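# Close a box end by tucking flap tabs into slots

## Task

Bend the top flap of the end wall that is standing over until both of its tabs sit fully inside the slots in the box bottom. At the end, that end wall and both long side walls must stand upright, the corner flaps at that end must be tucked inward, and the box must rest on its base. Nothing may count on the robot still holding it in place when the scene ends.

## Robot and tools

Robot: two arms, left_arm and right_arm, each with six revolute joints and a parallel gripper. Joint order per arm: waist, shoulder, elbow, wrist pitch, wrist yaw, wrist roll. Stated ranges (rad): waist -2.618..3.054, shoulder 0.000..3.142, elbow 0.000..3.142, wrist pitch -1.571..1.571, wrist yaw -1.571..1.571, wrist roll -2.094..2.094. True limits may sit up to 0.036 rad either side of these.

World frame: origin on the table surface midway between the arms, +z up, +x outward across the table, left_arm on the +y side. The names left/right refer to arms, not to image sides. Gripper frame: fingers extend along its +z, and close/open along its y. The reported end-effector point lies between the finger pads, roughly 1 cm short of the tips; reported hand positions can be somewhat off, more so when reaching far.

Tool execute_actions. Argument "actions" is a list holding zero or one item; optional "pictures" (boolean) requests camera images. Three uses:
- LOOK: {"actions": []} sends nothing and returns the state with images.
- ACT: {"actions": [{"rows": [[...]], "steps": N}]}, N from 8 to 15 (default 15), each step being 1/30 s. Up to 15 rows; row k applies on step k, and the final row repeats for any remaining steps.
- WAIT: {"actions": [{"steps": N}]}, N up to 300, no new command; counts steps since the previous result, including time spent replying.
Each row is exactly 14 numbers covering both arms even if one is idle: left_arm's six joint angles then its opening, followed by right_arm's six joint angles then its opening. Joint values are absolute target angles in radians, in the same units Joint positions reports, not offsets. Opening is an absolute command in [-1, 1]: +1 fully open, -1 closed. A call is rejected outright (nothing sent) if a joint target is beyond a stated limit by more than 0.036 rad and also further out than that joint's last reported angle. Targets beyond the real limit are clipped to it, and a "joint sent to its limit" line may appear (possibly about an earlier action still running); its absence does not prove more travel exists.

Motion: each step, a joint's target is capped to a lead over its measured angle (waist 0.202, shoulder 0.258, elbow 0.238, wrist pitch 0.573, wrist yaw and roll 0.522 rad). If the targets would move an arm's gripper over 70 mm from where it is, all its targets are pulled back proportionally. So distant goals need several calls. The result arrives 8 steps before the action ends; those steps run while you reply, and the next action starts after them. Between calls the arms keep heading for the last row sent until everything has nearly stopped or a step is HELD; after that only a fresh action moves or presses further. Fingers still in motion continue.

Result lines: the state line "left_arm: … | right_arm: …" gives each gripper's end_effector_position (m) and end_effector_quat_wxyz in the world frame. Joint positions and Joint velocities give per-arm blocks: six joints (rad, rad/s) then finger-pad gap (m, m/s; 0.094 m is fully open). grip_measured is the measured opening on the command scale; each gripper's reading may be biased by about 1 mm, constant through a scene. Away from the ends of the range, fingers go where grip_measured would equal your command. To hold something, command about 0.03 below grip_measured for a firm hold, less for a gentle one. Pad force tops out around 50-62 N, lower on thin parts under about 2 mm. "joint command not followed" means a clearance check altered or blocked some joint targets while the rest of the row ran. HELD flags steps where your row was partly or wholly not sent. Joint torques list the total drive output per joint (nonzero even in free air, with per-arm offset, scale and noise; friction can mask or mimic loads). MOTOR HOT appears from 75 °C; at 90 °C the arm halts for 10 s, and at 100 °C that arm's motors and gripper go limp and it drops; both show as OVER-TEMPERATURE FAULT. Sustained loads heat motors, even while you think.

Cameras: cam_high (504x504, fixed, pinhole+radial) and cam_left_wrist, cam_right_wrist (616x616 fisheye on the hands). Calibration gives K, distortion D and T_world_to_cam mapping world to camera coordinates; real cameras may deviate slightly, and results list cameras whose numbers changed.

Tool zoom_image: {"camera": name, "region": [x0, y0, x1, y1]} in pixels of that camera's latest full image, origin top-left, region at most 504x504; returns a magnified view.

Tool finished_scene: {"scene": n} with the current scene number; ends and grades the scene irreversibly, then starts the next one if any. Replying with no tool call ends everything.

Cautions: keep the box and everything else on the table; do not let the arms collide or push each other; avoid drops, slams, slips and hard shoves; expect occasional brief tugs on held parts or nudges to loose items; make sure the flap and walls stay in place unassisted before finishing, and avoid holding loads long enough to overheat.

Each tool is called as name([rows], argument=value, ...), one row to a line, values as JSON.

## Session

execute_actions(actions=[])

Scene clock: 0.00 s of 4500.00 s.
left_arm: end_effector_position=(+0.3415, +0.2295, +0.3928) grip_measured=-0.380 end_effector_quat_wxyz=(+0.689, +0.073, +0.717, -0.076) | right_arm: end_effector_position=(+0.4203, -0.3926, +0.4120) grip_measured=+1.000 end_effector_quat_wxyz=(+0.712, +0.036, +0.700, -0.035)
Joint positions: left_arm=[-0.016  1.061  1.034 -0.013 -0.01  -0.008  0.029] | right_arm=[-0.002  1.037  1.045  0.01  -0.011  0.002  0.094]
Joint velocities: left_arm=[-0.002 -0.007 -0.007 -0.095 -0.037  0.066 -0.001] | right_arm=[ 0.002 -0.002 -0.002 -0.051 -0.007 -0.037  0.   ]
Joint torques (N m, as the arm reports them, + toward a larger angle): no reading
Motor temperatures (°C, as the motors report them): left_arm=[23 23 24 24 23 26] | right_arm=[23 26 24 26 25 25]

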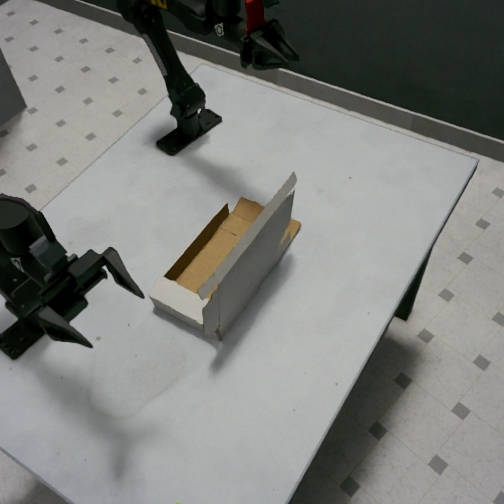

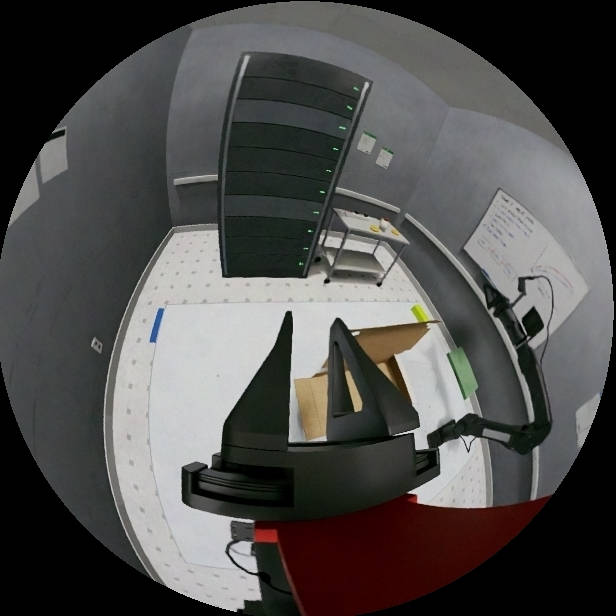

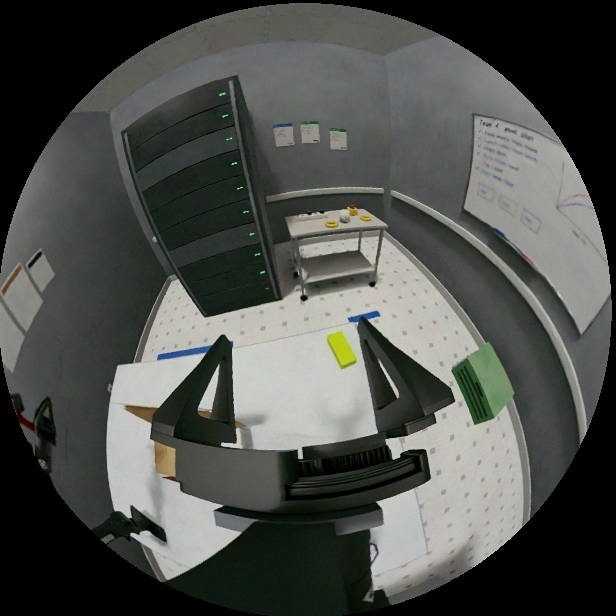

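zoom_image(camera="cam_high", region=[130, 150, 330, 350])

zoom_image(camera="cam_left_wrist", region=[270, 290, 470, 460])

Region (130, 150, 330, 350) of cam_high's 504x504 image, scaled by 2.520, with more detail than that image has.

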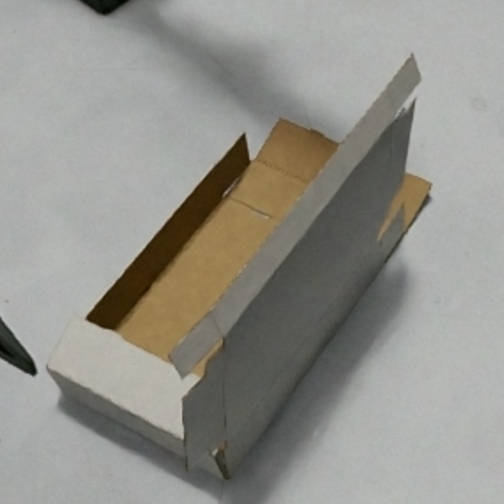

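Region (270, 290, 470, 460) of cam_left_wrist's 616x616 image, scaled by 2.520, with more detail than that image has; it fills the top 428 rows of this view, and the rest is white.

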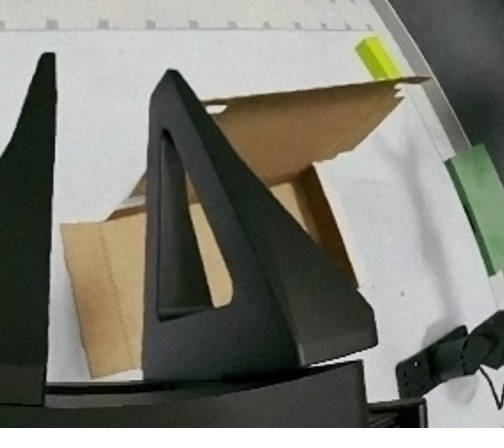

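zoom_image(camera="cam_high", region=[140, 255, 240, 345])

zoom_image(camera="cam_high", region=[210, 180, 310, 270])

Region (140, 255, 240, 345) of cam_high's 504x504 image, scaled by 5.040, with more detail than that image has; it fills the top 454 rows of this view, and the rest is white.

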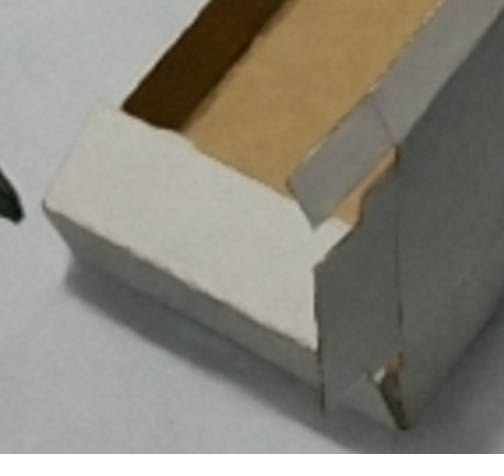

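Region (210, 180, 310, 270) of cam_high's 504x504 image, scaled by 5.040, with more detail than that image has; it fills the top 454 rows of this view, and the rest is white.

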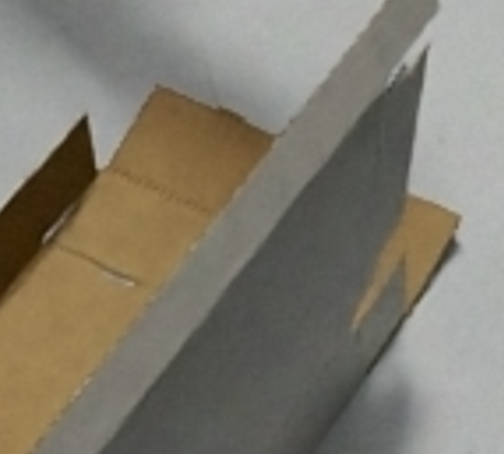

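execute_actions([
  {"rows": [[-0.016,1.061,1.034,-0.8,0,0,-0.38,0,1.037,1.045,-0.8,0,0,1]], "steps": 15},
])

execute_actions([
  {"steps": 30},
])

Scene clock: 4.93 s of 4500.00 s.
left_arm: end_effector_position=(+0.3093, +0.2366, +0.2808) grip_measured=-0.380 end_effector_quat_wxyz=(+0.500, +0.090, +0.860, -0.054) | right_arm: end_effector_position=(+0.3947, -0.3900, +0.3016) grip_measured=+1.000 end_effector_quat_wxyz=(+0.532, +0.046, +0.845, -0.026)
Joint positions: left_arm=[-0.016  1.06   1.04  -0.497 -0.01  -0.008  0.029] | right_arm=[-0.002  1.034  1.049 -0.462 -0.009  0.002  0.094]
Joint velocities: left_arm=[-0.002 -0.002 -0.012 -2.19  -0.037 -0.051  0.   ] | right_arm=[ 0.012 -0.002  0.012 -2.147 -0.022  0.007  0.   ]
Joint torques (N m, as the arm reports them, + toward a larger angle): left_arm=[-0.14 -1.8   5.5   1.95  0.11  0.09] | right_arm=[ 0.14 -2.44  6.4   1.66  0.08 -0.01]
Motor temperatures (°C, as the motors report them): left_arm=[23 23 25 25 23 26] | right_arm=[23 26 24 27 25 25]
Steps of this call (steps 1 to 90: nothing new was sent; then 1.70 s passed at rest; steps 91 to 97: the first 7 steps of this action). Readings (joint positions):
91: left_arm=[-0.016 1.060 1.038 -0.053 -0.010 -0.008] | right_arm=[-0.002 1.037 1.048 -0.028 -0.010 0.002]
92: left_arm=[-0.016 1.058 1.040 -0.117 -0.010 -0.008] | right_arm=[-0.002 1.034 1.049 -0.091 -0.010 0.002]
94: left_arm=[-0.016 1.058 1.040 -0.265 -0.010 -0.008] | right_arm=[-0.002 1.034 1.049 -0.236 -0.010 0.002]
97: the state above

Scene clock: 5.93 s of 4500.00 s.
left_arm: end_effector_position=(+0.2640, +0.2465, +0.2197) grip_measured=-0.380 end_effector_quat_wxyz=(+0.364, +0.098, +0.926, -0.038) | right_arm: end_effector_position=(+0.3500, -0.3854, +0.2368) grip_measured=+1.000 end_effector_quat_wxyz=(+0.391, +0.051, +0.919, -0.019)
Joint positions: left_arm=[-0.016  1.06   1.031 -0.793 -0.008 -0.008  0.029] | right_arm=[-0.002  1.034  1.049 -0.781 -0.007  0.002  0.094]
Joint velocities: left_arm=[-0.007 -0.012  0.002 -0.037 -0.037 -0.051 -0.   ] | right_arm=[-0.002 -0.002 -0.022 -0.007  0.022 -0.022  0.   ]
Joint torques (N m, as the arm reports them, + toward a larger angle): left_arm=[-0.01 -2.14  5.96  1.46  0.12  0.09] | right_arm=[ 0.16 -2.19  6.17  1.35  0.07 -0.01]
Motor temperatures (°C, as the motors report them): left_arm=[23 23 25 26 23 26] | right_arm=[23 26 24 27 25 25]
Kept back: nothing.
Steps of this call (steps 1 to 8: the last 8 steps of your previous action; steps 9 to 30: the robot went on to your last target). Readings (joint positions):
1: left_arm=[-0.016 1.060 1.038 -0.562 -0.009 -0.008] | right_arm=[-0.002 1.034 1.049 -0.531 -0.008 0.002]
2: left_arm=[-0.016 1.060 1.035 -0.614 -0.009 -0.008] | right_arm=[-0.002 1.034 1.049 -0.588 -0.008 0.002]
4: left_arm=[-0.016 1.060 1.031 -0.690 -0.008 -0.008] | right_arm=[-0.002 1.034 1.049 -0.668 -0.007 0.002]
8: left_arm=[-0.016 1.060 1.031 -0.759 -0.008 -0.008] | right_arm=[-0.002 1.034 1.049 -0.741 -0.007 0.002]
30: the state above
All arms were judged still, so your last target was given up. Only a new action makes them travel on or press farther. Fingers that are still opening or closing keep moving.

execute_actions([
  {"rows": [[-0.016,1.4,1.034,-0.8,0,0,-0.38,0,1.037,0.75,-0.8,0,0,1]], "steps": 15},
])

execute_actions([
  {"steps": 25},
])

Scene clock: 7.43 s of 4500.00 s.
left_arm: end_effector_position=(+0.2843, +0.2418, +0.1113) grip_measured=-0.380 end_effector_quat_wxyz=(+0.196, +0.105, +0.975, -0.019) | right_arm: end_effector_position=(+0.3041, -0.3802, +0.1236) grip_measured=+1.000 end_effector_quat_wxyz=(+0.258, +0.054, +0.964, -0.011)
Joint positions: left_arm=[-0.016  1.428  1.03  -0.776 -0.007 -0.007  0.029] | right_arm=[-0.002  1.038  0.769 -0.779 -0.007  0.002  0.094]
Joint velocities: left_arm=[-0.007  0.745 -0.374 -0.286  0.095 -0.066 -0.001] | right_arm=[-0.002  0.144 -0.691 -0.549 -0.051  0.022  0.   ]
Joint torques (N m, as the arm reports them, + toward a larger angle): left_arm=[  0.03 -10.02   7.14   0.96   0.08   0.09] | right_arm=[ 0.15 -3.36  7.9   1.71  0.07 -0.01]
Motor temperatures (°C, as the motors report them): left_arm=[23 23 25 26 23 26] | right_arm=[23 26 24 27 25 25]
Steps of this call (steps 1 to 38: nothing new was sent; steps 39 to 45: the first 7 steps of this action). Readings (joint positions):
39: left_arm=[-0.016 1.084 1.036 -0.799 -0.008 -0.008] | right_arm=[-0.002 1.032 1.028 -0.762 -0.007 0.002]
40: left_arm=[-0.016 1.133 1.048 -0.794 -0.008 -0.008] | right_arm=[-0.002 1.025 0.988 -0.740 -0.007 0.002]
42: left_arm=[-0.016 1.272 1.053 -0.773 -0.008 -0.007] | right_arm=[-0.002 1.026 0.890 -0.736 -0.007 0.002]
45: the state above

Scene clock: 8.27 s of 4500.00 s.
left_arm: end_effector_position=(+0.2721, +0.2444, +0.1041) grip_measured=-0.380 end_effector_quat_wxyz=(+0.175, +0.105, +0.979, -0.017) | right_arm: end_effector_position=(+0.2930, -0.3790, +0.1103) grip_measured=+1.000 end_effector_quat_wxyz=(+0.232, +0.055, +0.971, -0.010)
Joint positions: left_arm=[-0.016  1.42   1.011 -0.807 -0.006 -0.007  0.029] | right_arm=[-0.002  1.044  0.745 -0.805 -0.007  0.002  0.094]
Joint velocities: left_arm=[ 0.012  0.007 -0.002 -0.022  0.007 -0.007 -0.001] | right_arm=[-0.007 -0.017 -0.012 -0.007 -0.066 -0.007  0.   ]
Joint torques (N m, as the arm reports them, + toward a larger angle): left_arm=[ 0.01 -5.98  6.62  0.92  0.15  0.07] | right_arm=[ 0.16 -2.82  6.58  1.13  0.07 -0.01]
Motor temperatures (°C, as the motors report them): left_arm=[23 23 25 26 23 26] | right_arm=[23 26 24 27 25 25]
Kept back: nothing.
Steps of this call (steps 1 to 8: the last 8 steps of your previous action; steps 9 to 25: the robot went on to your last target). Readings (joint positions):
1: left_arm=[-0.016 1.445 1.019 -0.785 -0.007 -0.007] | right_arm=[-0.002 1.042 0.753 -0.796 -0.007 0.002]
2: left_arm=[-0.016 1.448 1.012 -0.796 -0.006 -0.007] | right_arm=[-0.002 1.044 0.746 -0.808 -0.007 0.002]
4: left_arm=[-0.016 1.440 1.011 -0.807 -0.006 -0.007] | right_arm=[-0.002 1.044 0.745 -0.810 -0.007 0.002]
8: left_arm=[-0.016 1.421 1.011 -0.807 -0.006 -0.007] | right_arm=[-0.002 1.044 0.745 -0.806 -0.007 0.002]
25: the state above

execute_actions([
  {"rows": [[-0.016,1.41,1.02,-0.8,0,0,-0.38,0.02,1.06,0.78,-0.82,0,0.02,1],[-0.016,1.41,1.02,-0.8,0,0,-0.38,0.05,1.09,0.82,-0.84,0,0.04,1],[-0.016,1.41,1.02,-0.8,0,0,-0.38,0.09,1.12,0.87,-0.87,0,0.07,1],[-0.016,1.41,1.02,-0.8,0,0,-0.38,0.13,1.16,0.92,-0.9,0,0.1,1],[-0.016,1.41,1.02,-0.8,0,0,-0.38,0.17,1.2,0.97,-0.93,0,0.13,1],[-0.016,1.41,1.02,-0.8,0,0,-0.38,0.21,1.23,1.02,-0.96,0,0.16,1],[-0.016,1.41,1.02,-0.8,0,0,-0.38,0.25,1.27,1.07,-1.0,0,0.2,1],[-0.016,1.41,1.02,-0.8,0,0,-0.38,0.29,1.31,1.12,-1.03,0,0.23,1],[-0.016,1.41,1.02,-0.8,0,0,-0.38,0.33,1.34,1.17,-1.06,0,0.26,1],[-0.016,1.41,1.02,-0.8,0,0,-0.38,0.37,1.38,1.22,-1.09,0,0.29,1],[-0.016,1.41,1.02,-0.8,0,0,-0.38,0.41,1.42,1.27,-1.12,0,0.32,1],[-0.016,1.41,1.02,-0.8,0,0,-0.38,0.44,1.45,1.32,-1.15,0,0.35,1],[-0.016,1.41,1.02,-0.8,0,0,-0.38,0.47,1.47,1.36,-1.17,0,0.37,1],[-0.016,1.41,1.02,-0.8,0,0,-0.38,0.49,1.49,1.39,-1.19,0,0.39,1],[-0.016,1.41,1.02,-0.8,0,0,-0.38,0.5,1.5,1.4,-1.2,0,0.4,1]], "steps": 15},
])

execute_actions([
  {"steps": 25},
], pictures=true)

Scene clock: 11.30 s of 4500.00 s.
left_arm: end_effector_position=(+0.2721, +0.2444, +0.1041) grip_measured=-0.380 end_effector_quat_wxyz=(+0.175, +0.105, +0.979, -0.017) | right_arm: end_effector_position=(+0.3204, -0.3362, +0.1364) grip_measured=+1.000 end_effector_quat_wxyz=(+0.207, +0.017, +0.978, +0.014)
Joint positions: left_arm=[-0.016  1.42   1.011 -0.807 -0.006 -0.007  0.029] | right_arm=[ 0.17   1.2    0.955 -0.907  0.004  0.094  0.094]
Joint velocities: left_arm=[-0.012  0.007  0.002 -0.007  0.022 -0.051  0.001] | right_arm=[ 1.131  1.077  1.575 -0.535 -0.037  0.696  0.   ]
Joint torques (N m, as the arm reports them, + toward a larger angle): left_arm=[-0.1  -4.97  5.87  0.94  0.1   0.09] | right_arm=[ 0.93 -3.13  7.49  0.98 -0.02  0.04]
Motor temperatures (°C, as the motors report them): left_arm=[23 23 25 26 23 26] | right_arm=[23 26 25 27 25 25]
Steps of this call (steps 1 to 15: the robot went on to your last target; steps 16 to 84: nothing new was sent; steps 85 to 91: the first 7 steps of this action). Readings (joint positions):
85: left_arm=[-0.016 1.420 1.011 -0.807 -0.006 -0.007] | right_arm=[-0.000 1.044 0.745 -0.805 -0.006 0.004]
86: left_arm=[-0.016 1.420 1.011 -0.807 -0.006 -0.007] | right_arm=[0.008 1.049 0.753 -0.813 -0.003 0.010]
88: left_arm=[-0.016 1.420 1.011 -0.807 -0.006 -0.007] | right_arm=[0.055 1.092 0.807 -0.853 0.002 0.034]
91: the state above

Scene clock: 12.13 s of 4500.00 s.
left_arm: end_effector_position=(+0.2721, +0.2444, +0.1041) grip_measured=-0.380 end_effector_quat_wxyz=(+0.175, +0.105, +0.979, -0.017) | right_arm: end_effector_position=(+0.3342, -0.2311, +0.1728) grip_measured=+1.000 end_effector_quat_wxyz=(+0.123, +0.001, +0.991, +0.054)
Joint positions: left_arm=[-0.016  1.42   1.011 -0.807 -0.006 -0.007  0.029] | right_arm=[ 0.501  1.492  1.373 -1.183 -0.006  0.394  0.094]
Joint velocities: left_arm=[-0.012 -0.007 -0.002 -0.007  0.007 -0.066 -0.001] | right_arm=[-0.012 -0.002  0.002 -0.066 -0.007  0.081  0.   ]
Joint torques (N m, as the arm reports them, + toward a larger angle): left_arm=[ 0.09 -4.91  6.02  1.01  0.12  0.05] | right_arm=[-0.09 -5.69  7.81  0.63  0.06  0.08]
Motor temperatures (°C, as the motors report them): left_arm=[23 23 25 26 23 26] | right_arm=[23 26 25 27 25 25]
Kept back: nothing.
Steps of this call (steps 1 to 8: the last 8 steps of your previous action; steps 9 to 25: the robot went on to your last target). Readings (joint positions):
1: left_arm=[-0.016 1.420 1.011 -0.807 -0.006 -0.007] | right_arm=[0.211 1.237 1.009 -0.925 0.004 0.119]
2: left_arm=[-0.016 1.420 1.011 -0.807 -0.006 -0.007] | right_arm=[0.251 1.274 1.062 -0.944 0.004 0.145]
4: left_arm=[-0.016 1.420 1.011 -0.807 -0.006 -0.007] | right_arm=[0.331 1.346 1.166 -0.987 0.003 0.199]
8: left_arm=[-0.016 1.420 1.011 -0.807 -0.006 -0.007] | right_arm=[0.465 1.467 1.339 -1.072 -0.001 0.302]
25: the state above
camera_calibration (this result's frames):
cam_left_wrist: T_world_to_cam=[[-0.00112489, -0.995926, 0.0901647, 0.236391], [-0.859024, 0.0471208, 0.509762, 0.18525], [-0.511934, -0.0768802, -0.855577, 0.356384], [0, 0, 0, 1]] pos_world=[0.341845, 0.254097, 0.189166]
cam_right_wrist: T_world_to_cam=[[-0.125862, -0.991583, -0.0303497, -0.193179], [-0.816912, 0.0862359, 0.570279, 0.214071], [-0.562862, 0.0965692, -0.82089, 0.465644], [0, 0, 0, 1]] pos_world=[0.412657, -0.254981, 0.2543]

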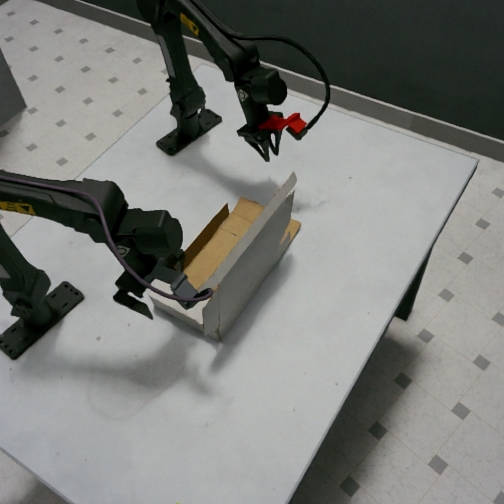

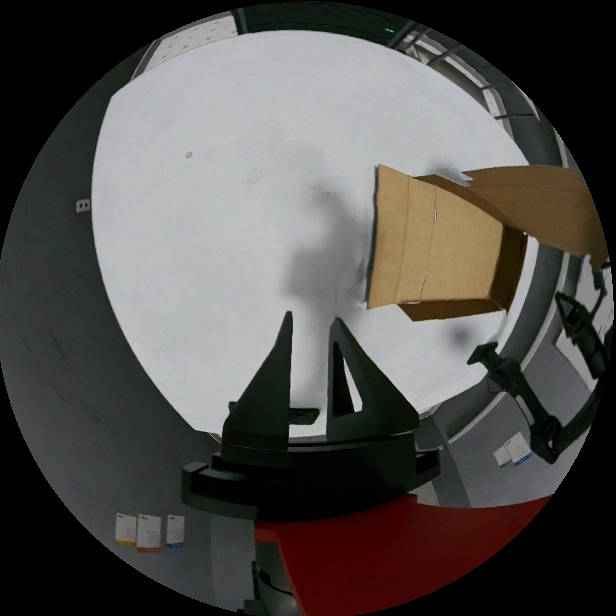

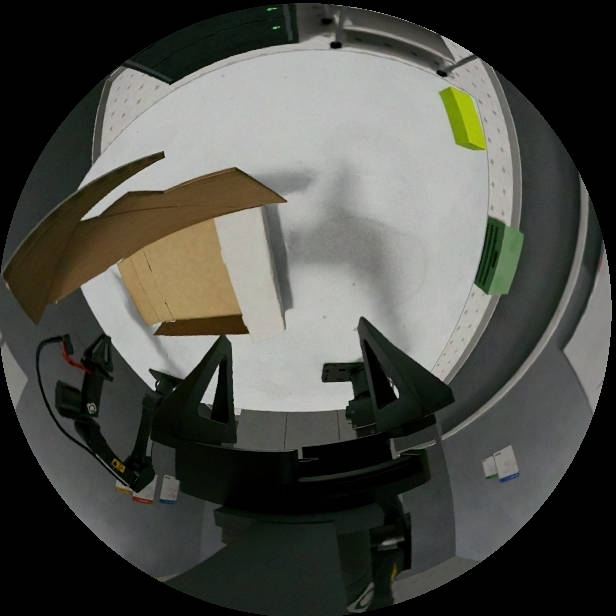

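zoom_image(camera="cam_left_wrist", region=[400, 150, 600, 340])

zoom_image(camera="cam_right_wrist", region=[110, 150, 330, 370])

Region (400, 150, 600, 340) of cam_left_wrist's 616x616 image, scaled by 2.520, with more detail than that image has; it fills the top 479 rows of this view, and the rest is white.

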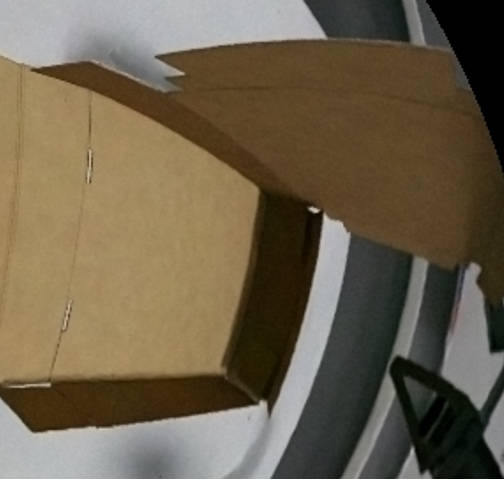

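Region (110, 150, 330, 370) of cam_right_wrist's 616x616 image, scaled by 2.291, with more detail than that image has.

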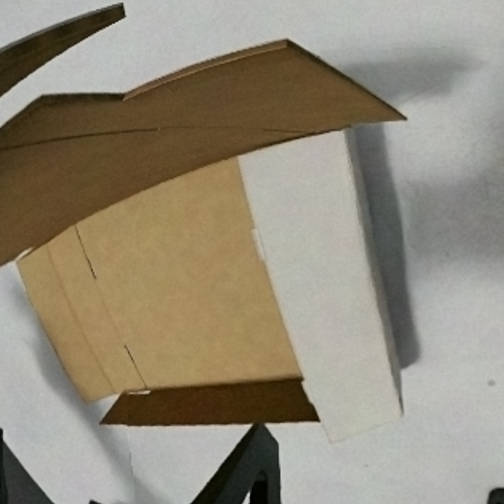

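execute_actions([
  {"rows": [[-0.016,1.41,1.02,-0.8,0,0,-0.38,0.51,1.5,1.39,-1.19,0,0.41,1],[-0.016,1.41,1.02,-0.8,0,0,-0.38,0.525,1.5,1.37,-1.18,0,0.425,1],[-0.016,1.41,1.02,-0.8,0,0,-0.38,0.54,1.5,1.35,-1.17,0,0.44,1],[-0.016,1.41,1.02,-0.8,0,0,-0.38,0.555,1.505,1.33,-1.165,0,0.455,1],[-0.016,1.41,1.02,-0.8,0,0,-0.38,0.57,1.51,1.31,-1.16,0,0.47,1],[-0.016,1.41,1.02,-0.8,0,0,-0.38,0.585,1.51,1.29,-1.15,0,0.485,1],[-0.016,1.41,1.02,-0.8,0,0,-0.38,0.6,1.515,1.27,-1.14,0,0.5,1],[-0.016,1.41,1.02,-0.8,0,0,-0.38,0.615,1.52,1.25,-1.13,0,0.515,1],[-0.016,1.41,1.02,-0.8,0,0,-0.38,0.63,1.52,1.23,-1.12,0,0.53,1],[-0.016,1.41,1.02,-0.8,0,0,-0.38,0.64,1.52,1.21,-1.115,0,0.54,1],[-0.016,1.41,1.02,-0.8,0,0,-0.38,0.643,1.521,1.195,-1.11,0,0.545,1]], "steps": 15},
])

execute_actions([
  {"steps": 20},
], pictures=true)

Scene clock: 15.40 s of 4500.00 s.
left_arm: end_effector_position=(+0.2721, +0.2444, +0.1041) grip_measured=-0.380 end_effector_quat_wxyz=(+0.175, +0.105, +0.979, -0.017) | right_arm: end_effector_position=(+0.3243, -0.2157, +0.1617) grip_measured=+1.000 end_effector_quat_wxyz=(+0.113, -0.001, +0.992, +0.056)
Joint positions: left_arm=[-0.016  1.42   1.011 -0.807 -0.006 -0.007  0.029] | right_arm=[ 0.561  1.492  1.333 -1.159 -0.002  0.448  0.094]
Joint velocities: left_arm=[-0.017 -0.017  0.002 -0.11  -0.037 -0.051 -0.   ] | right_arm=[ 0.481  0.007 -0.564  0.227  0.066  0.227  0.   ]
Joint torques (N m, as the arm reports them, + toward a larger angle): left_arm=[-0.09 -5.05  6.03  0.92  0.08  0.06] | right_arm=[ 1.02 -4.41  3.96  0.59  0.03  0.06]
Motor temperatures (°C, as the motors report them): left_arm=[23 23 26 26 23 26] | right_arm=[23 26 25 27 25 25]
Steps of this call (steps 1 to 30: the robot went on to your last target; steps 31 to 90: nothing new was sent; then 0.03 s passed at rest; steps 91 to 97: the first 7 steps of this action). Readings (joint positions):
91: left_arm=[-0.016 1.420 1.011 -0.807 -0.006 -0.007] | right_arm=[0.501 1.492 1.373 -1.186 -0.006 0.397]
92: left_arm=[-0.016 1.420 1.011 -0.807 -0.006 -0.007] | right_arm=[0.502 1.492 1.373 -1.186 -0.005 0.401]
94: left_arm=[-0.016 1.420 1.011 -0.807 -0.006 -0.007] | right_arm=[0.516 1.492 1.370 -1.181 -0.004 0.416]
97: the state above

Scene clock: 16.07 s of 4500.00 s.
left_arm: end_effector_position=(+0.2721, +0.2444, +0.1041) grip_measured=-0.380 end_effector_quat_wxyz=(+0.175, +0.105, +0.979, -0.017) | right_arm: end_effector_position=(+0.2954, -0.2040, +0.1181) grip_measured=+1.000 end_effector_quat_wxyz=(+0.059, +0.005, +0.998, +0.038)
Joint positions: left_arm=[-0.016  1.42   1.011 -0.807 -0.006 -0.007  0.029] | right_arm=[ 0.638  1.52   1.208 -1.119 -0.005  0.539  0.094]
Joint velocities: left_arm=[-0.017  0.012  0.002 -0.037  0.007 -0.066 -0.   ] | right_arm=[ 0.012 -0.012  0.002 -0.007 -0.066  0.037  0.   ]
Joint torques (N m, as the arm reports them, + toward a larger angle): left_arm=[-0.01 -5.07  5.99  0.96  0.11  0.04] | right_arm=[ 0.44 -6.43  4.93  0.58  0.05  0.07]
Motor temperatures (°C, as the motors report them): left_arm=[23 23 26 26 23 26] | right_arm=[23 26 25 27 25 25]
Kept back: nothing.
Steps of this call (steps 1 to 8: the last 8 steps of your previous action; steps 9 to 20: the robot went on to your last target). Readings (joint positions):
1: left_arm=[-0.016 1.420 1.011 -0.807 -0.006 -0.007] | right_arm=[0.578 1.493 1.313 -1.153 -0.002 0.460]
2: left_arm=[-0.016 1.420 1.011 -0.807 -0.006 -0.007] | right_arm=[0.594 1.496 1.292 -1.147 -0.002 0.472]
4: left_arm=[-0.016 1.420 1.011 -0.807 -0.006 -0.007] | right_arm=[0.623 1.504 1.249 -1.135 -0.003 0.495]
8: left_arm=[-0.016 1.420 1.011 -0.807 -0.006 -0.007] | right_arm=[0.638 1.520 1.208 -1.133 -0.005 0.522]
20: the state above
camera_calibration (this result's frames):
cam_left_wrist: T_world_to_cam=[[-0.00112489, -0.995926, 0.0901647, 0.236391], [-0.859024, 0.0471208, 0.509762, 0.18525], [-0.511934, -0.0768802, -0.855577, 0.356384], [0, 0, 0, 1]] pos_world=[0.341845, 0.254097, 0.189166]
cam_right_wrist: T_world_to_cam=[[-0.132205, -0.991058, 0.0180371, -0.176663], [-0.737038, 0.110455, 0.666764, 0.181129], [-0.662794, 0.0748557, -0.74505, 0.412421], [0, 0, 0, 1]] pos_world=[0.383493, -0.225962, 0.189691]

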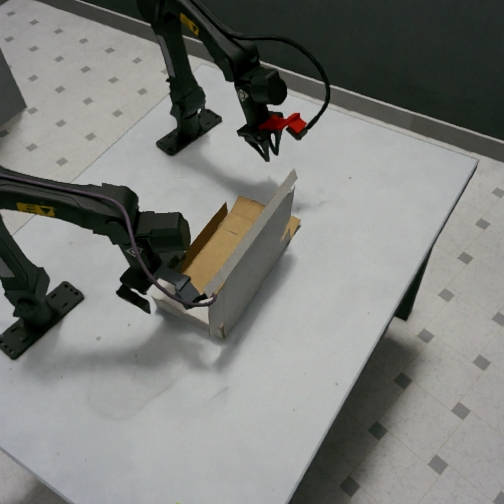

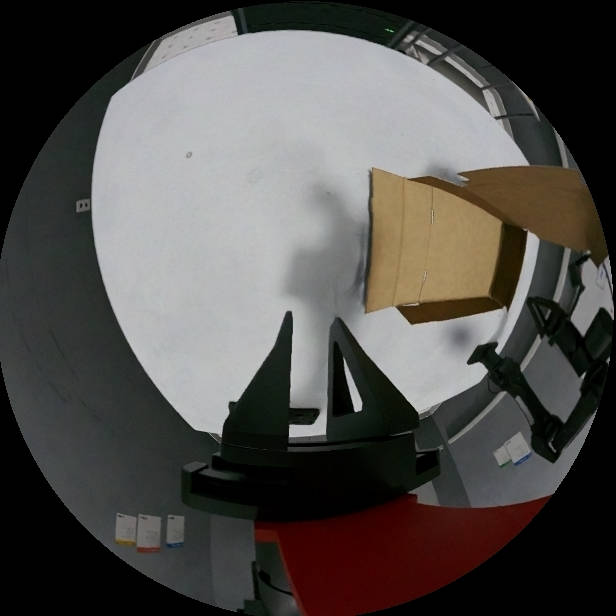

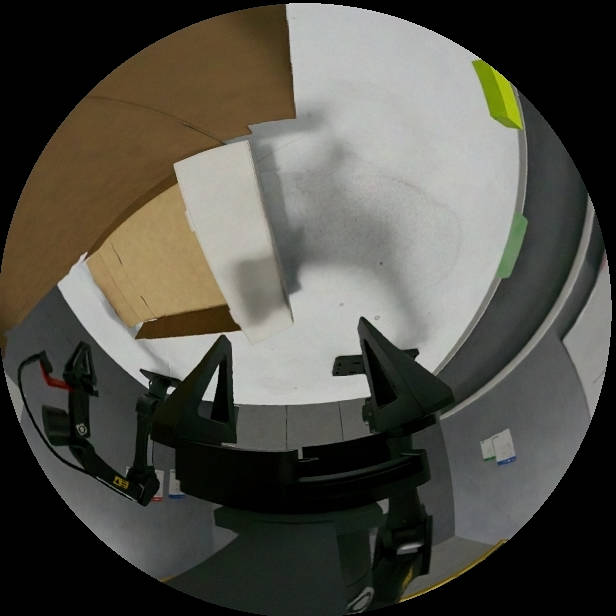

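execute_actions([
  {"rows": [[-0.03,1.44,1.03,-0.81,0,-0.1,-0.5,0.643,1.515,1.19,-1.11,0,0.545,1],[-0.045,1.47,1.05,-0.82,0,-0.22,-0.6,0.645,1.51,1.185,-1.105,0,0.545,1],[-0.06,1.51,1.08,-0.83,0,-0.36,-0.7,0.648,1.5,1.18,-1.1,0,0.55,1],[-0.08,1.55,1.11,-0.84,0,-0.5,-0.8,0.651,1.495,1.17,-1.095,0,0.555,1],[-0.1,1.59,1.14,-0.85,0,-0.65,-0.9,0.655,1.49,1.16,-1.09,0,0.56,1],[-0.115,1.63,1.17,-0.86,0,-0.8,-1,0.66,1.485,1.15,-1.085,0,0.565,1],[-0.13,1.67,1.2,-0.875,0,-0.95,-1,0.665,1.48,1.14,-1.08,0,0.57,1],[-0.15,1.71,1.23,-0.89,0,-1.1,-1,0.67,1.47,1.13,-1.075,0,0.575,1],[-0.17,1.75,1.26,-0.9,0,-1.25,-1,0.675,1.465,1.12,-1.07,0,0.58,1],[-0.185,1.79,1.29,-0.91,0,-1.4,-1,0.68,1.46,1.115,-1.065,0,0.58,1],[-0.2,1.83,1.32,-0.92,0,-1.55,-1,0.68,1.455,1.11,-1.06,0,0.58,1],[-0.22,1.86,1.35,-0.93,0,-1.68,-1,0.68,1.45,1.105,-1.055,0,0.58,1],[-0.235,1.89,1.38,-0.94,0,-1.78,-1,0.68,1.445,1.1,-1.055,0,0.58,1],[-0.245,1.92,1.4,-0.95,0,-1.85,-1,0.68,1.445,1.1,-1.055,0,0.58,1],[-0.25,1.935,1.41,-0.95,0,-1.9,-1,0.68,1.445,1.1,-1.055,0,0.58,1]], "steps": 15},
])

execute_actions([
  {"steps": 30},
], pictures=true)

Scene clock: 18.60 s of 4500.00 s.
left_arm: end_effector_position=(+0.2867, +0.2154, +0.0875) grip_measured=-0.967 end_effector_quat_wxyz=(+0.125, -0.082, +0.988, -0.047) | right_arm: end_effector_position=(+0.2931, -0.2033, +0.1148) grip_measured=+1.000 end_effector_quat_wxyz=(+0.062, +0.008, +0.997, +0.040)
Joint positions: left_arm=[-0.091  1.589  1.128 -0.842 -0.006 -0.462  0.002] | right_arm=[ 0.644  1.507  1.182 -1.097 -0.005  0.551  0.094]
Joint velocities: left_arm=[-0.51   1.248  0.911 -0.154 -0.007 -2.821 -0.021] | right_arm=[ 0.12  -0.115 -0.32   0.051 -0.037  0.154  0.   ]
Joint torques (N m, as the arm reports them, + toward a larger angle): left_arm=[-0.46 -5.42  6.44  0.57  0.13  0.  ] | right_arm=[ 1.21 -8.1   4.23  0.54  0.04  0.09]
Motor temperatures (°C, as the motors report them): left_arm=[23 23 26 26 23 26] | right_arm=[23 26 25 27 25 25]
Steps of this call (steps 1 to 15: the robot went on to your last target; steps 16 to 69: nothing new was sent; steps 70 to 76: the first 7 steps of this action). Readings (joint positions):
70: left_arm=[-0.017 1.422 1.011 -0.807 -0.006 -0.020] | right_arm=[0.638 1.520 1.208 -1.118 -0.005 0.540]
71: left_arm=[-0.020 1.428 1.014 -0.809 -0.006 -0.053] | right_arm=[0.638 1.520 1.208 -1.117 -0.005 0.540]
73: left_arm=[-0.039 1.470 1.043 -0.827 -0.007 -0.178] | right_arm=[0.638 1.519 1.206 -1.113 -0.005 0.543]
76: the state above

Scene clock: 19.60 s of 4500.00 s.
left_arm: end_effector_position=(+0.3013, +0.1450, +0.0362) grip_measured=-0.977 end_effector_quat_wxyz=(-0.013, +0.655, -0.754, +0.038) | right_arm: end_effector_position=(+0.2830, -0.2004, +0.1109) grip_measured=+1.000 end_effector_quat_wxyz=(+0.070, +0.007, +0.996, +0.047)
Joint positions: left_arm=[-0.253  1.948  1.384 -0.927  0.006 -1.89   0.001] | right_arm=[ 0.671  1.463  1.123 -1.062 -0.005  0.576  0.094]
Joint velocities: left_arm=[-0.002  0.007  0.007  0.037 -0.037 -0.051  0.   ] | right_arm=[ 0.012  0.012  0.012 -0.007 -0.007 -0.051  0.   ]
Joint torques (N m, as the arm reports them, + toward a larger angle): left_arm=[ 0.32 -9.15  6.63  0.13  0.   -0.05] | right_arm=[ 0.78 -7.62  4.31  0.65  0.05  0.08]
Motor temperatures (°C, as the motors report them): left_arm=[23 24 26 26 23 26] | right_arm=[23 26 25 27 25 25]
Kept back: nothing.
Steps of this call (steps 1 to 8: the last 8 steps of your previous action; steps 9 to 30: the robot went on to your last target). Readings (joint positions):
1: left_arm=[-0.109 1.633 1.159 -0.846 -0.006 -0.561] | right_arm=[0.649 1.502 1.171 -1.094 -0.005 0.555]
2: left_arm=[-0.127 1.677 1.189 -0.852 -0.005 -0.660] | right_arm=[0.655 1.496 1.160 -1.090 -0.005 0.559]
4: left_arm=[-0.163 1.761 1.248 -0.866 -0.004 -0.858] | right_arm=[0.665 1.484 1.141 -1.086 -0.005 0.565]
8: left_arm=[-0.228 1.902 1.355 -0.894 -0.001 -1.255] | right_arm=[0.671 1.467 1.123 -1.076 -0.005 0.571]
30: the state above
camera_calibration (this result's frames):
cam_left_wrist: T_world_to_cam=[[0.992473, 0.0926327, 0.0801015, -0.313309], [-0.00850663, -0.600362, 0.799683, 0.07675], [0.122167, -0.794345, -0.595055, 0.20916], [0, 0, 0, 1]] pos_world=[0.286051, 0.241245, 0.0881824]
cam_right_wrist: T_world_to_cam=[[-0.135707, -0.990741, -0.00394525, -0.17111], [-0.750602, 0.100213, 0.653111, 0.179749], [-0.646668, 0.0915931, -0.757252, 0.398749], [0, 0, 0, 1]] pos_world=[0.369557, -0.224061, 0.183883]

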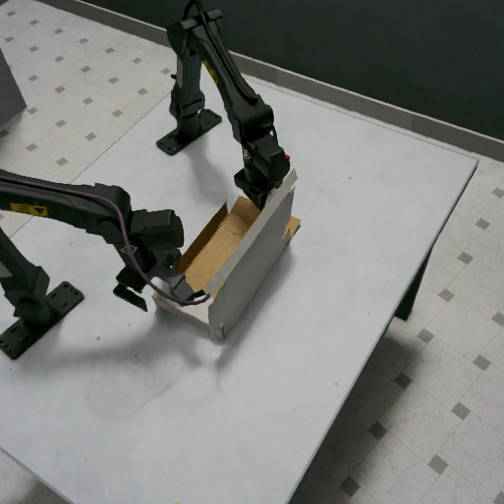

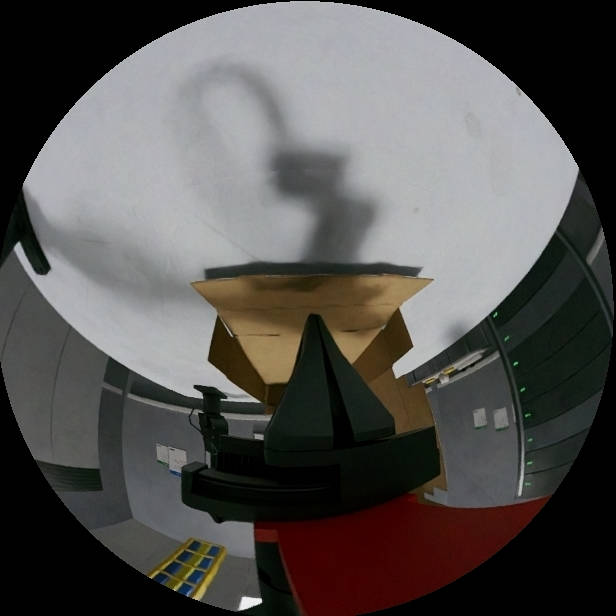

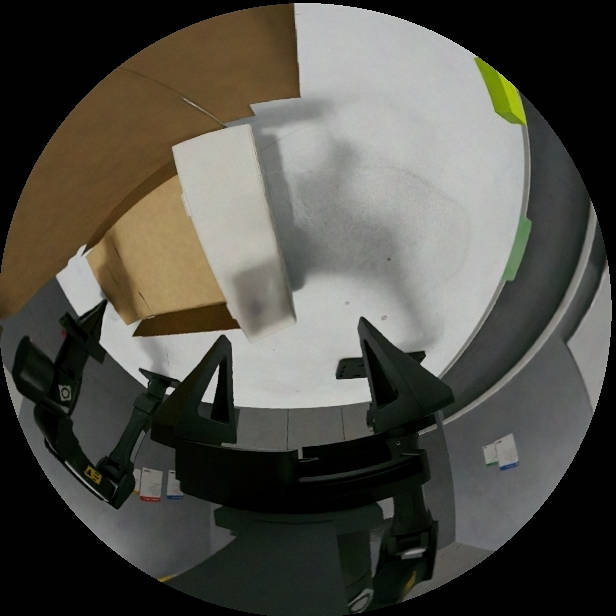

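execute_actions([
  {"rows": [[-0.25,1.94,1.4,-0.94,0,-1.9,-0.5,0.68,1.45,1.1,-1.055,0,0.58,1],[-0.25,1.94,1.4,-0.93,0,-1.9,0,0.68,1.45,1.1,-1.055,0,0.58,1],[-0.25,1.94,1.4,-0.93,0,-1.9,0.5,0.68,1.45,1.1,-1.05,0,0.58,1],[-0.25,1.94,1.4,-0.93,0,-1.9,0.5,0.68,1.455,1.09,-1.04,0,0.58,1],[-0.25,1.94,1.4,-0.93,0,-1.9,0.5,0.68,1.455,1.08,-1.03,0,0.58,1],[-0.25,1.945,1.39,-0.92,0,-1.9,0.5,0.68,1.46,1.07,-1.015,0,0.58,1],[-0.25,1.95,1.38,-0.91,0,-1.9,0.5,0.68,1.46,1.06,-1.0,0,0.58,1],[-0.25,1.955,1.37,-0.9,0,-1.9,0.5,0.68,1.46,1.05,-0.99,0,0.58,1],[-0.25,1.96,1.36,-0.89,0,-1.9,0.5,0.68,1.465,1.04,-0.975,0,0.58,1],[-0.25,1.965,1.355,-0.88,0,-1.9,0.5,0.68,1.465,1.03,-0.96,0,0.58,1],[-0.25,1.97,1.35,-0.87,0,-1.9,0.5,0.68,1.47,1.02,-0.95,0,0.58,1],[-0.25,1.975,1.345,-0.86,0,-1.9,0.5,0.68,1.47,1.01,-0.94,0,0.58,1],[-0.25,1.975,1.34,-0.85,0,-1.9,0.5,0.68,1.475,1.0,-0.93,0,0.58,1],[-0.25,1.98,1.335,-0.845,0,-1.9,0.5,0.68,1.475,0.99,-0.92,0,0.58,1],[-0.25,1.98,1.33,-0.84,0,-1.9,0.5,0.68,1.475,0.98,-0.91,0,0.58,1]], "steps": 15},
])

execute_actions([
  {"steps": 25},
], pictures=true)

Scene clock: 28.30 s of 4500.00 s.
left_arm: end_effector_position=(+0.3015, +0.1449, +0.0362) grip_measured=+0.489 end_effector_quat_wxyz=(-0.013, +0.657, -0.753, +0.039) | right_arm: end_effector_position=(+0.2841, -0.1998, +0.1067) grip_measured=+1.000 end_effector_quat_wxyz=(+0.073, +0.007, +0.996, +0.049)
Joint positions: left_arm=[-0.253  1.948  1.384 -0.926  0.006 -1.895  0.07 ] | right_arm=[ 0.671  1.463  1.105 -1.037 -0.005  0.576  0.094]
Joint velocities: left_arm=[-0.007 -0.002  0.012  0.11   0.022  0.007  0.016] | right_arm=[ 0.007 -0.002 -0.3    0.315  0.066 -0.022  0.   ]
Joint torques (N m, as the arm reports them, + toward a larger angle): left_arm=[ 0.27 -7.85  4.51  0.5  -0.05 -0.07] | right_arm=[ 0.8  -6.24  4.03  0.55  0.06  0.07]
Motor temperatures (°C, as the motors report them): left_arm=[23 25 26 25 23 26] | right_arm=[23 27 25 27 25 25]
Steps of this call (steps 1 to 15: the robot went on to your last target; steps 16 to 90: nothing new was sent; then 5.47 s passed at rest; steps 91 to 97: the first 7 steps of this action). Readings (joint positions):
91: left_arm=[-0.253 1.948 1.384 -0.927 0.006 -1.894] | right_arm=[0.671 1.463 1.123 -1.062 -0.005 0.576]
92: left_arm=[-0.253 1.948 1.384 -0.927 0.006 -1.894] | right_arm=[0.671 1.463 1.123 -1.062 -0.005 0.576]
94: left_arm=[-0.253 1.948 1.384 -0.927 0.006 -1.894] | right_arm=[0.671 1.463 1.123 -1.060 -0.005 0.576]
97: the state above

Scene clock: 29.13 s of 4500.00 s.
left_arm: end_effector_position=(+0.3011, +0.1451, +0.0149) grip_measured=+0.497 end_effector_quat_wxyz=(-0.012, +0.657, -0.753, +0.036) | right_arm: end_effector_position=(+0.2824, -0.2008, +0.0820) grip_measured=+1.000 end_effector_quat_wxyz=(+0.076, +0.007, +0.996, +0.052)
Joint positions: left_arm=[-0.253  1.979  1.339 -0.855  0.006 -1.895  0.07 ] | right_arm=[ 0.671  1.463  1.004 -0.927 -0.005  0.576  0.094]
Joint velocities: left_arm=[ 0.002 -0.007 -0.002 -0.007  0.037 -0.022  0.   ] | right_arm=[-0.012 -0.012  0.012 -0.022 -0.007  0.007  0.   ]
Joint torques (N m, as the arm reports them, + toward a larger angle): left_arm=[ 0.28 -8.13  4.15  0.5   0.   -0.02] | right_arm=[ 0.81 -4.86  4.15  0.75  0.05  0.06]
Motor temperatures (°C, as the motors report them): left_arm=[23 25 26 25 23 26] | right_arm=[23 27 25 27 25 25]
Kept back: nothing.
Steps of this call (steps 1 to 8: the last 8 steps of your previous action; steps 9 to 25: the robot went on to your last target). Readings (joint positions):
1: left_arm=[-0.253 1.948 1.384 -0.923 0.006 -1.895] | right_arm=[0.671 1.463 1.094 -1.028 -0.005 0.576]
2: left_arm=[-0.253 1.948 1.382 -0.917 0.006 -1.895] | right_arm=[0.671 1.463 1.082 -1.019 -0.005 0.576]
4: left_arm=[-0.253 1.950 1.374 -0.902 0.006 -1.895] | right_arm=[0.671 1.463 1.059 -1.000 -0.005 0.576]
8: left_arm=[-0.253 1.969 1.351 -0.871 0.006 -1.895] | right_arm=[0.671 1.463 1.019 -0.961 -0.005 0.576]
25: the state above
camera_calibration (this result's frames):
cam_left_wrist: T_world_to_cam=[[0.992339, 0.0974068, 0.0759961, -0.312006], [-0.002099, -0.601745, 0.798685, 0.0921117], [0.123528, -0.792726, -0.596931, 0.195983], [0, 0, 0, 1]] pos_world=[0.2856, 0.24118, 0.0671312]
cam_right_wrist: T_world_to_cam=[[-0.135885, -0.990614, -0.0148093, -0.170691], [-0.759427, 0.0945495, 0.643685, 0.200283], [-0.636243, 0.0987136, -0.765147, 0.375584], [0, 0, 0, 1]] pos_world=[0.367869, -0.225101, 0.15593]

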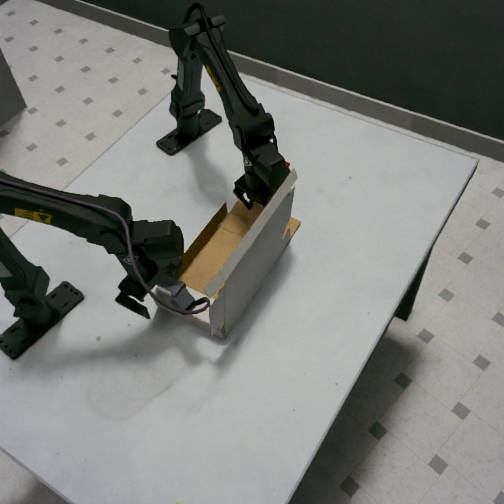

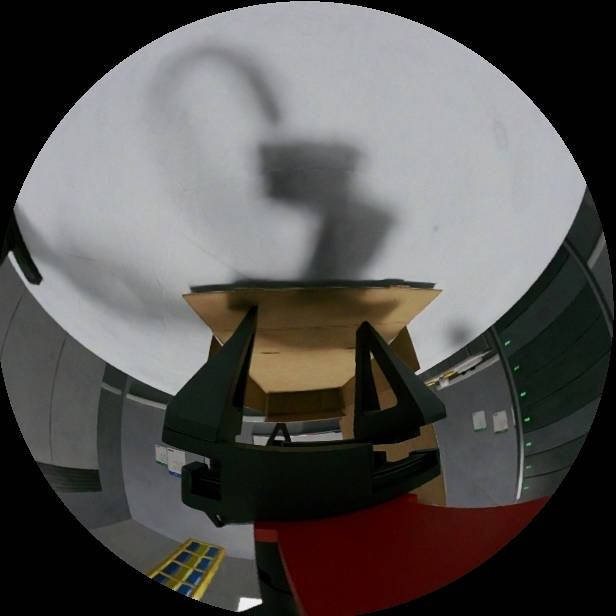

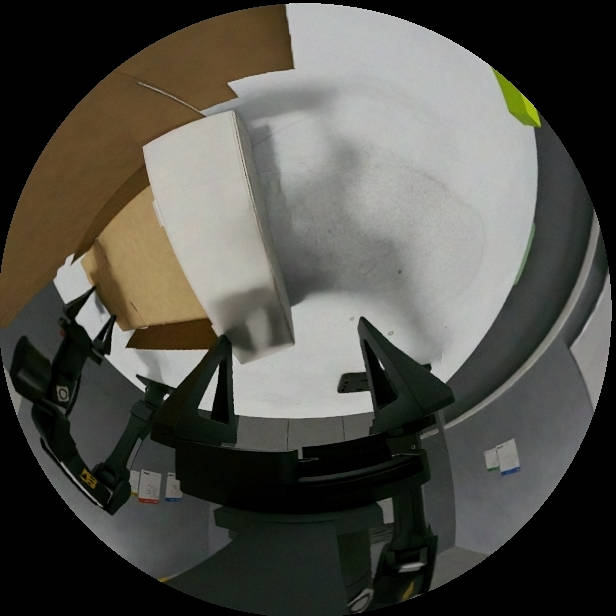

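execute_actions([
  {"rows": [[-0.25,1.985,1.325,-0.84,0,-1.9,0.5,0.665,1.475,0.98,-0.91,0,0.57,1],[-0.25,1.99,1.32,-0.84,0,-1.9,0.5,0.655,1.475,0.98,-0.91,0,0.56,1],[-0.25,1.995,1.315,-0.835,0,-1.9,0.5,0.645,1.475,0.98,-0.91,0,0.55,1],[-0.25,2.0,1.31,-0.83,0,-1.9,0.5,0.635,1.478,0.98,-0.91,0,0.54,1],[-0.25,2.0,1.31,-0.83,0,-1.9,0.5,0.628,1.48,0.975,-0.9,0,0.535,1],[-0.25,2.0,1.31,-0.83,0,-1.9,0.5,0.628,1.485,0.967,-0.89,0,0.535,1],[-0.25,2.0,1.31,-0.83,0,-1.9,0.5,0.628,1.49,0.96,-0.88,0,0.535,1],[-0.25,2.0,1.31,-0.83,0,-1.9,0.5,0.628,1.495,0.952,-0.87,0,0.535,1],[-0.25,2.0,1.31,-0.83,0,-1.9,0.5,0.628,1.5,0.945,-0.855,0,0.535,1],[-0.25,2.0,1.31,-0.83,0,-1.9,0.5,0.628,1.505,0.937,-0.84,0,0.535,1],[-0.25,2.0,1.31,-0.83,0,-1.9,0.5,0.628,1.51,0.93,-0.83,0,0.535,1],[-0.25,2.0,1.31,-0.83,0,-1.9,0.5,0.628,1.515,0.922,-0.82,0,0.535,1],[-0.25,2.0,1.31,-0.83,0,-1.9,0.5,0.628,1.52,0.915,-0.81,0,0.535,1],[-0.25,2.0,1.31,-0.83,0,-1.9,0.5,0.628,1.52,0.907,-0.8,0,0.535,1],[-0.25,2.0,1.31,-0.83,0,-1.9,0.5,0.628,1.52,0.9,-0.79,0,0.535,1]], "steps": 15},
])

execute_actions([
  {"steps": 22},
], pictures=true)

Scene clock: 30.30 s of 4500.00 s.
left_arm: end_effector_position=(+0.3000, +0.1456, +0.0098) grip_measured=+0.497 end_effector_quat_wxyz=(-0.011, +0.657, -0.753, +0.034) | right_arm: end_effector_position=(+0.2891, -0.2065, +0.0809) grip_measured=+1.000 end_effector_quat_wxyz=(+0.082, +0.011, +0.995, +0.053)
Joint positions: left_arm=[-0.253  1.986  1.327 -0.84   0.006 -1.895  0.07 ] | right_arm=[ 0.641  1.465  0.999 -0.909 -0.006  0.554  0.094]
Joint velocities: left_arm=[ 0.007  0.085 -0.056  0.095  0.037 -0.007  0.001] | right_arm=[-0.144  0.051 -0.139  0.154 -0.037 -0.095  0.   ]
Joint torques (N m, as the arm reports them, + toward a larger angle): left_arm=[ 0.15 -7.6   3.58  0.25  0.06 -0.03] | right_arm=[-0.45 -3.78  3.67  0.61  0.07 -0.06]
Motor temperatures (°C, as the motors report them): left_arm=[23 25 26 25 23 26] | right_arm=[23 27 25 27 25 25]
Steps of this call (steps 1 to 15: the robot went on to your last target; steps 16 to 28: nothing new was sent; steps 29 to 35: the first 7 steps of this action). Readings (joint positions):
29: left_arm=[-0.253 1.979 1.339 -0.855 0.006 -1.895] | right_arm=[0.671 1.463 1.004 -0.926 -0.005 0.576]
30: left_arm=[-0.253 1.979 1.339 -0.855 0.006 -1.895] | right_arm=[0.671 1.463 1.004 -0.926 -0.005 0.574]
32: left_arm=[-0.253 1.979 1.334 -0.849 0.006 -1.895] | right_arm=[0.663 1.463 1.004 -0.924 -0.006 0.566]
35: the state above

Scene clock: 31.03 s of 4500.00 s.
left_arm: end_effector_position=(+0.2996, +0.1457, +0.0084) grip_measured=+0.497 end_effector_quat_wxyz=(-0.010, +0.657, -0.753, +0.033) | right_arm: end_effector_position=(+0.2911, -0.2057, +0.0554) grip_measured=+1.000 end_effector_quat_wxyz=(+0.080, +0.007, +0.995, +0.055)
Joint positions: left_arm=[-0.253  1.989  1.325 -0.838  0.007 -1.896  0.07 ] | right_arm=[ 0.636  1.503  0.929 -0.802 -0.013  0.54   0.094]
Joint velocities: left_arm=[-0.012  0.002 -0.007  0.007  0.007  0.022 -0.   ] | right_arm=[ 0.002  0.012  0.017 -0.007 -0.051  0.037  0.   ]
Joint torques (N m, as the arm reports them, + toward a larger angle): left_arm=[ 0.41 -7.38  3.47  0.38  0.   -0.09] | right_arm=[-0.74 -4.66  3.73  0.74  0.12 -0.02]
Motor temperatures (°C, as the motors report them): left_arm=[23 25 26 25 23 26] | right_arm=[23 27 25 27 25 25]
Kept back: nothing.
Steps of this call (steps 1 to 8: the last 8 steps of your previous action; steps 9 to 22: the robot went on to your last target). Readings (joint positions):
1: left_arm=[-0.253 1.988 1.325 -0.838 0.006 -1.896] | right_arm=[0.637 1.467 0.993 -0.901 -0.006 0.551]
2: left_arm=[-0.253 1.989 1.325 -0.838 0.007 -1.896] | right_arm=[0.636 1.471 0.987 -0.892 -0.006 0.549]
4: left_arm=[-0.253 1.989 1.325 -0.838 0.007 -1.896] | right_arm=[0.636 1.481 0.973 -0.871 -0.007 0.547]
8: left_arm=[-0.253 1.989 1.325 -0.838 0.007 -1.896] | right_arm=[0.636 1.499 0.943 -0.824 -0.013 0.544]
22: the state above
camera_calibration (this result's frames):
cam_left_wrist: T_world_to_cam=[[0.992697, 0.0979625, 0.0703963, -0.310265], [0.0029844, -0.603323, 0.797491, 0.0963575], [0.120596, -0.791457, -0.59921, 0.193447], [0, 0, 0, 1]] pos_world=[0.284383, 0.241634, 0.0609125]
cam_right_wrist: T_world_to_cam=[[-0.134574, -0.990673, -0.0213902, -0.174766], [-0.764462, 0.0900627, 0.638347, 0.225286], [-0.630466, 0.102257, -0.769451, 0.360547], [0, 0, 0, 1]] pos_world=[0.376017, -0.230294, 0.129874]

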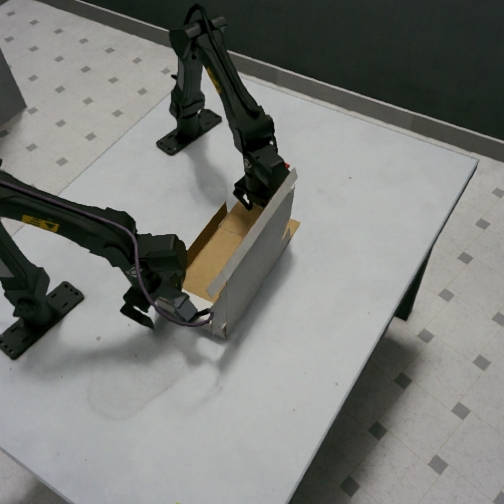

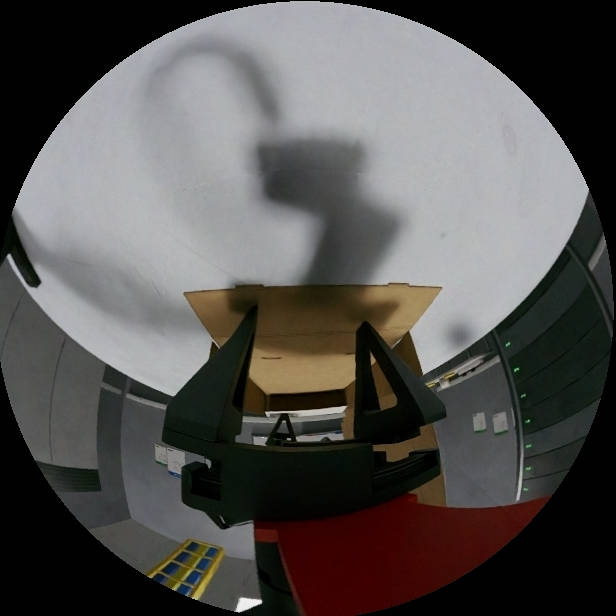

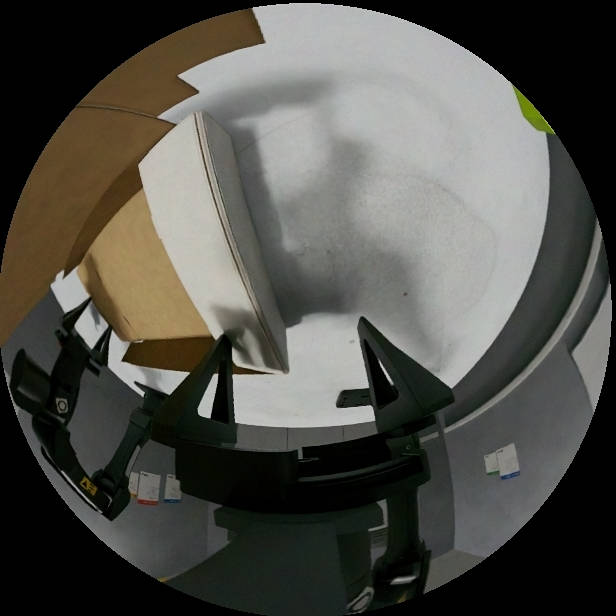

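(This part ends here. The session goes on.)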